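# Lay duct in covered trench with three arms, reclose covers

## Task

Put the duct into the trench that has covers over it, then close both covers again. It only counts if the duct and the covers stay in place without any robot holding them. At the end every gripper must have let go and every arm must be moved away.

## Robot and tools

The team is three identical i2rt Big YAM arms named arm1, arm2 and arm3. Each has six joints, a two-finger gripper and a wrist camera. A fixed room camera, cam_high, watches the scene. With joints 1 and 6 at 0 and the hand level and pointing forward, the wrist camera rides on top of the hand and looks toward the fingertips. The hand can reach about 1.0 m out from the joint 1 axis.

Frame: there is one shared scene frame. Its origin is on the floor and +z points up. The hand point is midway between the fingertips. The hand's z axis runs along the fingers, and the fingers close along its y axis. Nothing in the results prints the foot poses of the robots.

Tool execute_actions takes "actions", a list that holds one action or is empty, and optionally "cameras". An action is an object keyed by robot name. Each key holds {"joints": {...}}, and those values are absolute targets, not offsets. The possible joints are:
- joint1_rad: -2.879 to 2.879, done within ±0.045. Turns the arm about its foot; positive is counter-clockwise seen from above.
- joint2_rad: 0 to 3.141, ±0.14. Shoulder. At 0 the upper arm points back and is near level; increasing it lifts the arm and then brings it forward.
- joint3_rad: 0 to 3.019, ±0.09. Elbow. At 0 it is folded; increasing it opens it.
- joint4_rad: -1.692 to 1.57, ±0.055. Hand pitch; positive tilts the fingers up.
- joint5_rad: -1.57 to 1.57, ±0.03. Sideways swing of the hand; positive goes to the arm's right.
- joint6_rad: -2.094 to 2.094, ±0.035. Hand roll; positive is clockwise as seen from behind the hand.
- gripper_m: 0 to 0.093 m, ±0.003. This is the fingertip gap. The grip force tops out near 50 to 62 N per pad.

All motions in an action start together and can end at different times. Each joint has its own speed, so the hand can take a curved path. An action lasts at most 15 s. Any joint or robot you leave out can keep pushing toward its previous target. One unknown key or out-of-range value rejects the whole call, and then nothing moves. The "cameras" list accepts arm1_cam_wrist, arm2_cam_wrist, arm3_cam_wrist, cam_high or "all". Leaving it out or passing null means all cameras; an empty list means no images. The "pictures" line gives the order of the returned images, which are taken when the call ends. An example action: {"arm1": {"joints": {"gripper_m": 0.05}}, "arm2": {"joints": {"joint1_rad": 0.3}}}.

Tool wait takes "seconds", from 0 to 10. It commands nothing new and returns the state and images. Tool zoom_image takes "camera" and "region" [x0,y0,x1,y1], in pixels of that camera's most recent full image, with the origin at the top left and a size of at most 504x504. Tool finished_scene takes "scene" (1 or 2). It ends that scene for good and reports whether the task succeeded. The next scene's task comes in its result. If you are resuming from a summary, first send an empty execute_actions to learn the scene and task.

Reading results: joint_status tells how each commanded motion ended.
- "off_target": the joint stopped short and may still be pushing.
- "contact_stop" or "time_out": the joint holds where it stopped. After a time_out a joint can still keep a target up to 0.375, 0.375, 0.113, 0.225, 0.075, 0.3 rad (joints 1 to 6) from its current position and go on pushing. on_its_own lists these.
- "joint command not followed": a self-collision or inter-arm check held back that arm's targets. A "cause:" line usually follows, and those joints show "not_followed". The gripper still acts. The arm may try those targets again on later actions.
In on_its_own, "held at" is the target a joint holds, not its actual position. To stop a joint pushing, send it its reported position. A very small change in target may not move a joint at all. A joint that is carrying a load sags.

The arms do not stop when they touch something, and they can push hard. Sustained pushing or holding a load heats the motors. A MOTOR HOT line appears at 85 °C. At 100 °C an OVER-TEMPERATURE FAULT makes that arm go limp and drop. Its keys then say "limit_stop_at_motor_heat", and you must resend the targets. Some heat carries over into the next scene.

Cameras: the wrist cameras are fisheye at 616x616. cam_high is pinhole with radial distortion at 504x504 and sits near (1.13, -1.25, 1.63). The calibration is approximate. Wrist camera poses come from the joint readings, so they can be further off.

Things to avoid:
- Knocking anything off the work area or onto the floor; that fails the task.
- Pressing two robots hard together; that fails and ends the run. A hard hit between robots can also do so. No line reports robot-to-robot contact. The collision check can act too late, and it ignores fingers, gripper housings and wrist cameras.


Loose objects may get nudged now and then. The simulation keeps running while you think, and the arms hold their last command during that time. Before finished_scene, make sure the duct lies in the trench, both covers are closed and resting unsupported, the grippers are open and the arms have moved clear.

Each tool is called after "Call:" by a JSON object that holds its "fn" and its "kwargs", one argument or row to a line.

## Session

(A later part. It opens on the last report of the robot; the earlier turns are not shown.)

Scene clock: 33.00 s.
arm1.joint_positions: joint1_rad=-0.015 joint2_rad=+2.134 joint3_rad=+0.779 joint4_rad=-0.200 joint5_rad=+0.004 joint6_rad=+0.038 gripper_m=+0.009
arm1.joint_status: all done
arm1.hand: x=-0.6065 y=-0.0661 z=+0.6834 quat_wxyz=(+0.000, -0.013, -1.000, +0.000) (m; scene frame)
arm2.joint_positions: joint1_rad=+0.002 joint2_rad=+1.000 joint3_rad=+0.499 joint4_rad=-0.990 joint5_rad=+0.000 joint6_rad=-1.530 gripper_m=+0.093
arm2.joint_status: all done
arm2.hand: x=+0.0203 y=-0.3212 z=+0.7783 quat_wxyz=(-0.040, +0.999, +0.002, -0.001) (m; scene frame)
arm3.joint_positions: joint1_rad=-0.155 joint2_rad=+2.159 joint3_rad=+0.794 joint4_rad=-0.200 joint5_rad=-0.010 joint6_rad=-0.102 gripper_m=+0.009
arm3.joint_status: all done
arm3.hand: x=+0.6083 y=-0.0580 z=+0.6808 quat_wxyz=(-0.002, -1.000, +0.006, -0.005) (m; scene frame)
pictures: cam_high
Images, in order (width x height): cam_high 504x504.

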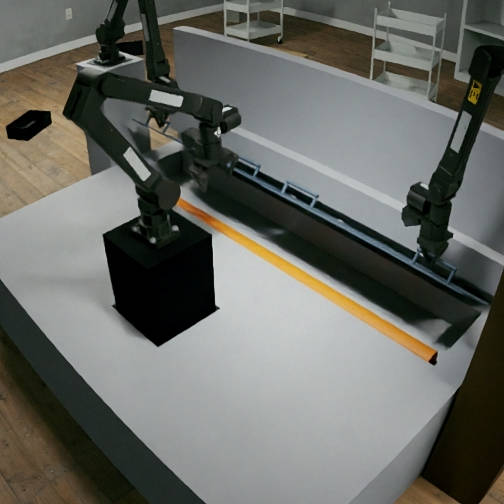

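Call:
{"fn": "execute_actions", "kwargs": {
  "actions": [
    {"arm1":{"joints":{"joint1_rad":-0.15,"joint2_rad":2.28,"joint3_rad":0.835,"joint4_rad":-0.12,"joint6_rad":-0.12}},"arm3":{"joints":{"joint1_rad":-0.035,"joint2_rad":2.29,"joint3_rad":0.84,"joint4_rad":-0.11,"joint6_rad":0.04}}}
  ],
  "cameras": ["cam_high"]
}}

Call:
{"fn": "execute_actions", "kwargs": {
  "actions": [
    {"arm1":{"joints":{"joint1_rad":-0.25,"joint2_rad":2.5,"joint3_rad":0.965,"joint4_rad":-0.03,"joint6_rad":-0.215}},"arm3":{"joints":{"joint1_rad":0.07,"joint2_rad":2.515,"joint3_rad":0.955,"joint4_rad":-0.01,"joint6_rad":0.135}}}
  ],
  "cameras": []
}}

Call:
{"fn": "execute_actions", "kwargs": {
  "actions": [
    {"arm1":{"joints":{"joint1_rad":-0.285,"joint2_rad":2.62,"joint3_rad":1.055,"joint4_rad":0.0,"joint6_rad":-0.245}},"arm3":{"joints":{"joint1_rad":0.11,"joint2_rad":2.635,"joint3_rad":1.045,"joint4_rad":0.03,"joint6_rad":0.17}}}
  ],
  "cameras": []
}}

Call:
{"fn": "execute_actions", "kwargs": {
  "actions": [
    {"arm1":{"joints":{"joint1_rad":-0.296,"joint2_rad":2.735,"joint3_rad":1.135,"joint4_rad":0.045}},"arm3":{"joints":{"joint1_rad":0.12,"joint2_rad":2.745,"joint3_rad":1.12,"joint4_rad":0.07}}}
  ],
  "cameras": ["cam_high"]
}}

Scene clock: 35.30 s.
arm1.joint_positions: joint1_rad=-0.167 joint2_rad=+2.337 joint3_rad=+0.863 joint4_rad=-0.098 joint5_rad=-0.008 joint6_rad=-0.114 gripper_m=+0.009
arm1.joint_status: all done
arm1.hand: x=-0.6075 y=-0.1197 z=+0.6180 quat_wxyz=(+0.008, -0.013, -1.000, -0.006) (m; scene frame)
arm2.joint_positions: joint1_rad=+0.002 joint2_rad=+1.000 joint3_rad=+0.499 joint4_rad=-0.990 joint5_rad=+0.000 joint6_rad=-1.530 gripper_m=+0.093
arm2.joint_status: not commanded
arm2.hand: x=+0.0203 y=-0.3212 z=+0.7783 quat_wxyz=(-0.040, +0.999, +0.002, -0.001) (m; scene frame)
arm3.joint_positions: joint1_rad=-0.011 joint2_rad=+2.355 joint3_rad=+0.865 joint4_rad=-0.088 joint5_rad=+0.002 joint6_rad=+0.043 gripper_m=+0.009
arm3.joint_status: all done
arm3.hand: x=+0.6081 y=-0.1086 z=+0.6167 quat_wxyz=(+0.004, -1.000, +0.007, -0.011) (m; scene frame)
pictures: cam_high
Images, in order (width x height): cam_high 504x504.

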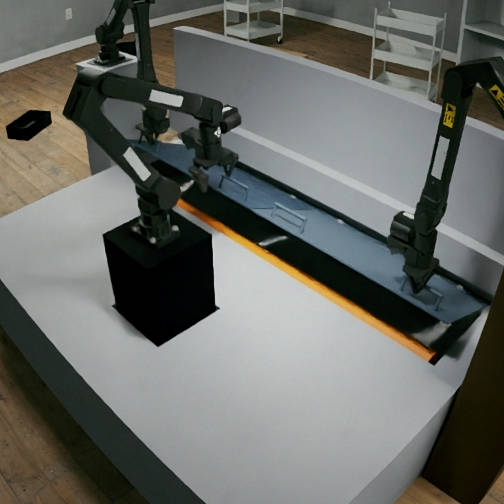

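Scene clock: 36.33 s.
arm1.joint_positions: joint1_rad=-0.262 joint2_rad=+2.558 joint3_rad=+0.996 joint4_rad=-0.013 joint5_rad=-0.007 joint6_rad=-0.210 gripper_m=+0.009
arm1.joint_status: all done
arm1.hand: x=-0.6079 y=-0.1561 z=+0.5424 quat_wxyz=(+0.009, -0.013, -1.000, -0.006) (m; scene frame)
arm2.joint_positions: joint1_rad=+0.002 joint2_rad=+1.000 joint3_rad=+0.499 joint4_rad=-0.990 joint5_rad=+0.000 joint6_rad=-1.530 gripper_m=+0.093
arm2.joint_status: not commanded
arm2.hand: x=+0.0203 y=-0.3212 z=+0.7783 quat_wxyz=(-0.040, +0.999, +0.002, -0.001) (m; scene frame)
arm3.joint_positions: joint1_rad=+0.089 joint2_rad=+2.574 joint3_rad=+0.990 joint4_rad=+0.009 joint5_rad=+0.010 joint6_rad=+0.142 gripper_m=+0.009
arm3.joint_status: all done
arm3.hand: x=+0.6071 y=-0.1440 z=+0.5413 quat_wxyz=(+0.008, -1.000, +0.006, -0.009) (m; scene frame)
pictures: none
No camera images: the call's "cameras" was empty. Leave "cameras" out to get every camera's image.

Scene clock: 37.23 s.
arm1.joint_positions: joint1_rad=-0.292 joint2_rad=+2.672 joint3_rad=+1.083 joint4_rad=+0.011 joint5_rad=-0.008 joint6_rad=-0.239 gripper_m=+0.009
arm1.joint_status: all done
arm1.hand: x=-0.6079 y=-0.1674 z=+0.5010 quat_wxyz=(+0.010, -0.013, -1.000, -0.007) (m; scene frame)
arm2.joint_positions: joint1_rad=+0.002 joint2_rad=+1.000 joint3_rad=+0.499 joint4_rad=-0.990 joint5_rad=+0.000 joint6_rad=-1.530 gripper_m=+0.093
arm2.joint_status: not commanded
arm2.hand: x=+0.0203 y=-0.3212 z=+0.7783 quat_wxyz=(-0.040, +0.999, +0.002, -0.001) (m; scene frame)
arm3.joint_positions: joint1_rad=+0.119 joint2_rad=+2.692 joint3_rad=+1.075 joint4_rad=+0.043 joint5_rad=+0.012 joint6_rad=+0.172 gripper_m=+0.009
arm3.joint_status: all done
arm3.hand: x=+0.6063 y=-0.1549 z=+0.4989 quat_wxyz=(+0.009, -1.000, +0.006, -0.008) (m; scene frame)
pictures: none
No camera images: the call's "cameras" was empty. Leave "cameras" out to get every camera's image.

Scene clock: 37.90 s.
arm1.joint_positions: joint1_rad=-0.301 joint2_rad=+2.743 joint3_rad=+1.135 joint4_rad=+0.038 joint5_rad=-0.005 joint6_rad=-0.247 gripper_m=+0.009
arm1.joint_status: all done
arm1.hand: x=-0.6074 y=-0.1719 z=+0.4750 quat_wxyz=(+0.006, -0.014, -1.000, -0.004) (m; scene frame)
arm2.joint_positions: joint1_rad=+0.002 joint2_rad=+1.000 joint3_rad=+0.499 joint4_rad=-0.990 joint5_rad=+0.000 joint6_rad=-1.530 gripper_m=+0.093
arm2.joint_status: not commanded
arm2.hand: x=+0.0203 y=-0.3212 z=+0.7783 quat_wxyz=(-0.040, +0.999, +0.002, -0.001) (m; scene frame)
arm3.joint_positions: joint1_rad=+0.127 joint2_rad=+2.748 joint3_rad=+1.118 joint4_rad=+0.062 joint5_rad=+0.009 joint6_rad=+0.179 gripper_m=+0.009
arm3.joint_status: all done
arm3.hand: x=+0.6060 y=-0.1581 z=+0.4780 quat_wxyz=(+0.007, -1.000, +0.006, -0.006) (m; scene frame)
pictures: cam_high
Images, in order (width x height): cam_high 504x504.

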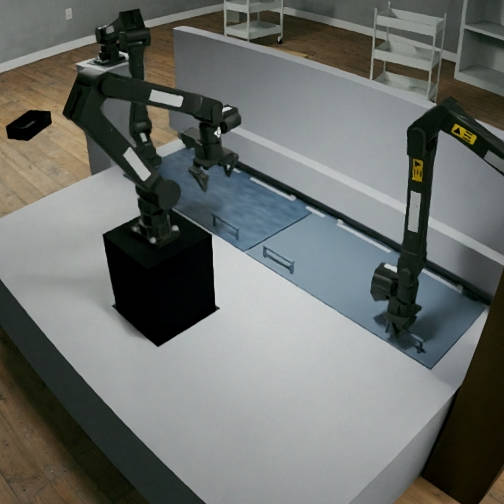

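Call:
{"fn": "execute_actions", "kwargs": {
  "actions": [
    {"arm1":{"joints":{"gripper_m":0.05}},"arm3":{"joints":{"gripper_m":0.05}}}
  ],
  "cameras": []
}}

Call:
{"fn": "execute_actions", "kwargs": {
  "actions": [
    {"arm1":{"joints":{"joint2_rad":2.1,"joint3_rad":0.85,"joint4_rad":-0.25}},"arm3":{"joints":{"joint2_rad":2.1,"joint3_rad":0.85,"joint4_rad":-0.25}}}
  ],
  "cameras": ["cam_high"]
}}

Call:
{"fn": "finished_scene", "kwargs": {
  "scene": 2
}}

Scene clock: 44.63 s.
arm1.joint_positions: joint1_rad=-0.301 joint2_rad=+2.743 joint3_rad=+1.135 joint4_rad=+0.038 joint5_rad=-0.003 joint6_rad=-0.247 gripper_m=+0.050
arm1.joint_status: all done
arm1.hand: x=-0.6075 y=-0.1722 z=+0.4750 quat_wxyz=(+0.007, -0.014, -1.000, -0.003) (m; scene frame)
arm2.joint_positions: joint1_rad=+0.002 joint2_rad=+1.000 joint3_rad=+0.499 joint4_rad=-0.990 joint5_rad=+0.000 joint6_rad=-1.530 gripper_m=+0.093
arm2.joint_status: not commanded
arm2.hand: x=+0.0203 y=-0.3212 z=+0.7783 quat_wxyz=(-0.040, +0.999, +0.002, -0.001) (m; scene frame)
arm3.joint_positions: joint1_rad=+0.127 joint2_rad=+2.748 joint3_rad=+1.118 joint4_rad=+0.062 joint5_rad=+0.005 joint6_rad=+0.179 gripper_m=+0.050
arm3.joint_status: all done
arm3.hand: x=+0.6059 y=-0.1589 z=+0.4780 quat_wxyz=(+0.005, -1.000, +0.006, -0.006) (m; scene frame)
pictures: none
No camera images: the call's "cameras" was empty. Leave "cameras" out to get every camera's image.

Scene clock: 46.03 s.
arm1.joint_positions: joint1_rad=-0.301 joint2_rad=+2.098 joint3_rad=+0.852 joint4_rad=-0.241 joint5_rad=-0.003 joint6_rad=-0.247 gripper_m=+0.050
arm1.joint_status: all done
arm1.hand: x=-0.5745 y=-0.1815 z=+0.7039 quat_wxyz=(-0.034, -0.014, -0.999, +0.008) (m; scene frame)
arm2.joint_positions: joint1_rad=+0.002 joint2_rad=+1.000 joint3_rad=+0.499 joint4_rad=-0.990 joint5_rad=+0.000 joint6_rad=-1.530 gripper_m=+0.093
arm2.joint_status: not commanded
arm2.hand: x=+0.0203 y=-0.3212 z=+0.7783 quat_wxyz=(-0.040, +0.999, +0.002, -0.001) (m; scene frame)
arm3.joint_positions: joint1_rad=+0.127 joint2_rad=+2.095 joint3_rad=+0.850 joint4_rad=-0.238 joint5_rad=+0.005 joint6_rad=+0.179 gripper_m=+0.050
arm3.joint_status: all done
arm3.hand: x=+0.5642 y=-0.1666 z=+0.7092 quat_wxyz=(-0.002, -0.999, +0.006, +0.036) (m; scene frame)
pictures: cam_high
Images, in order (width x height): cam_high 504x504.

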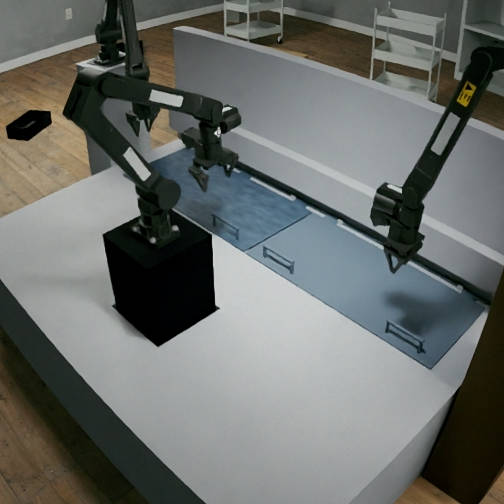

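The scene is finished: the task was done.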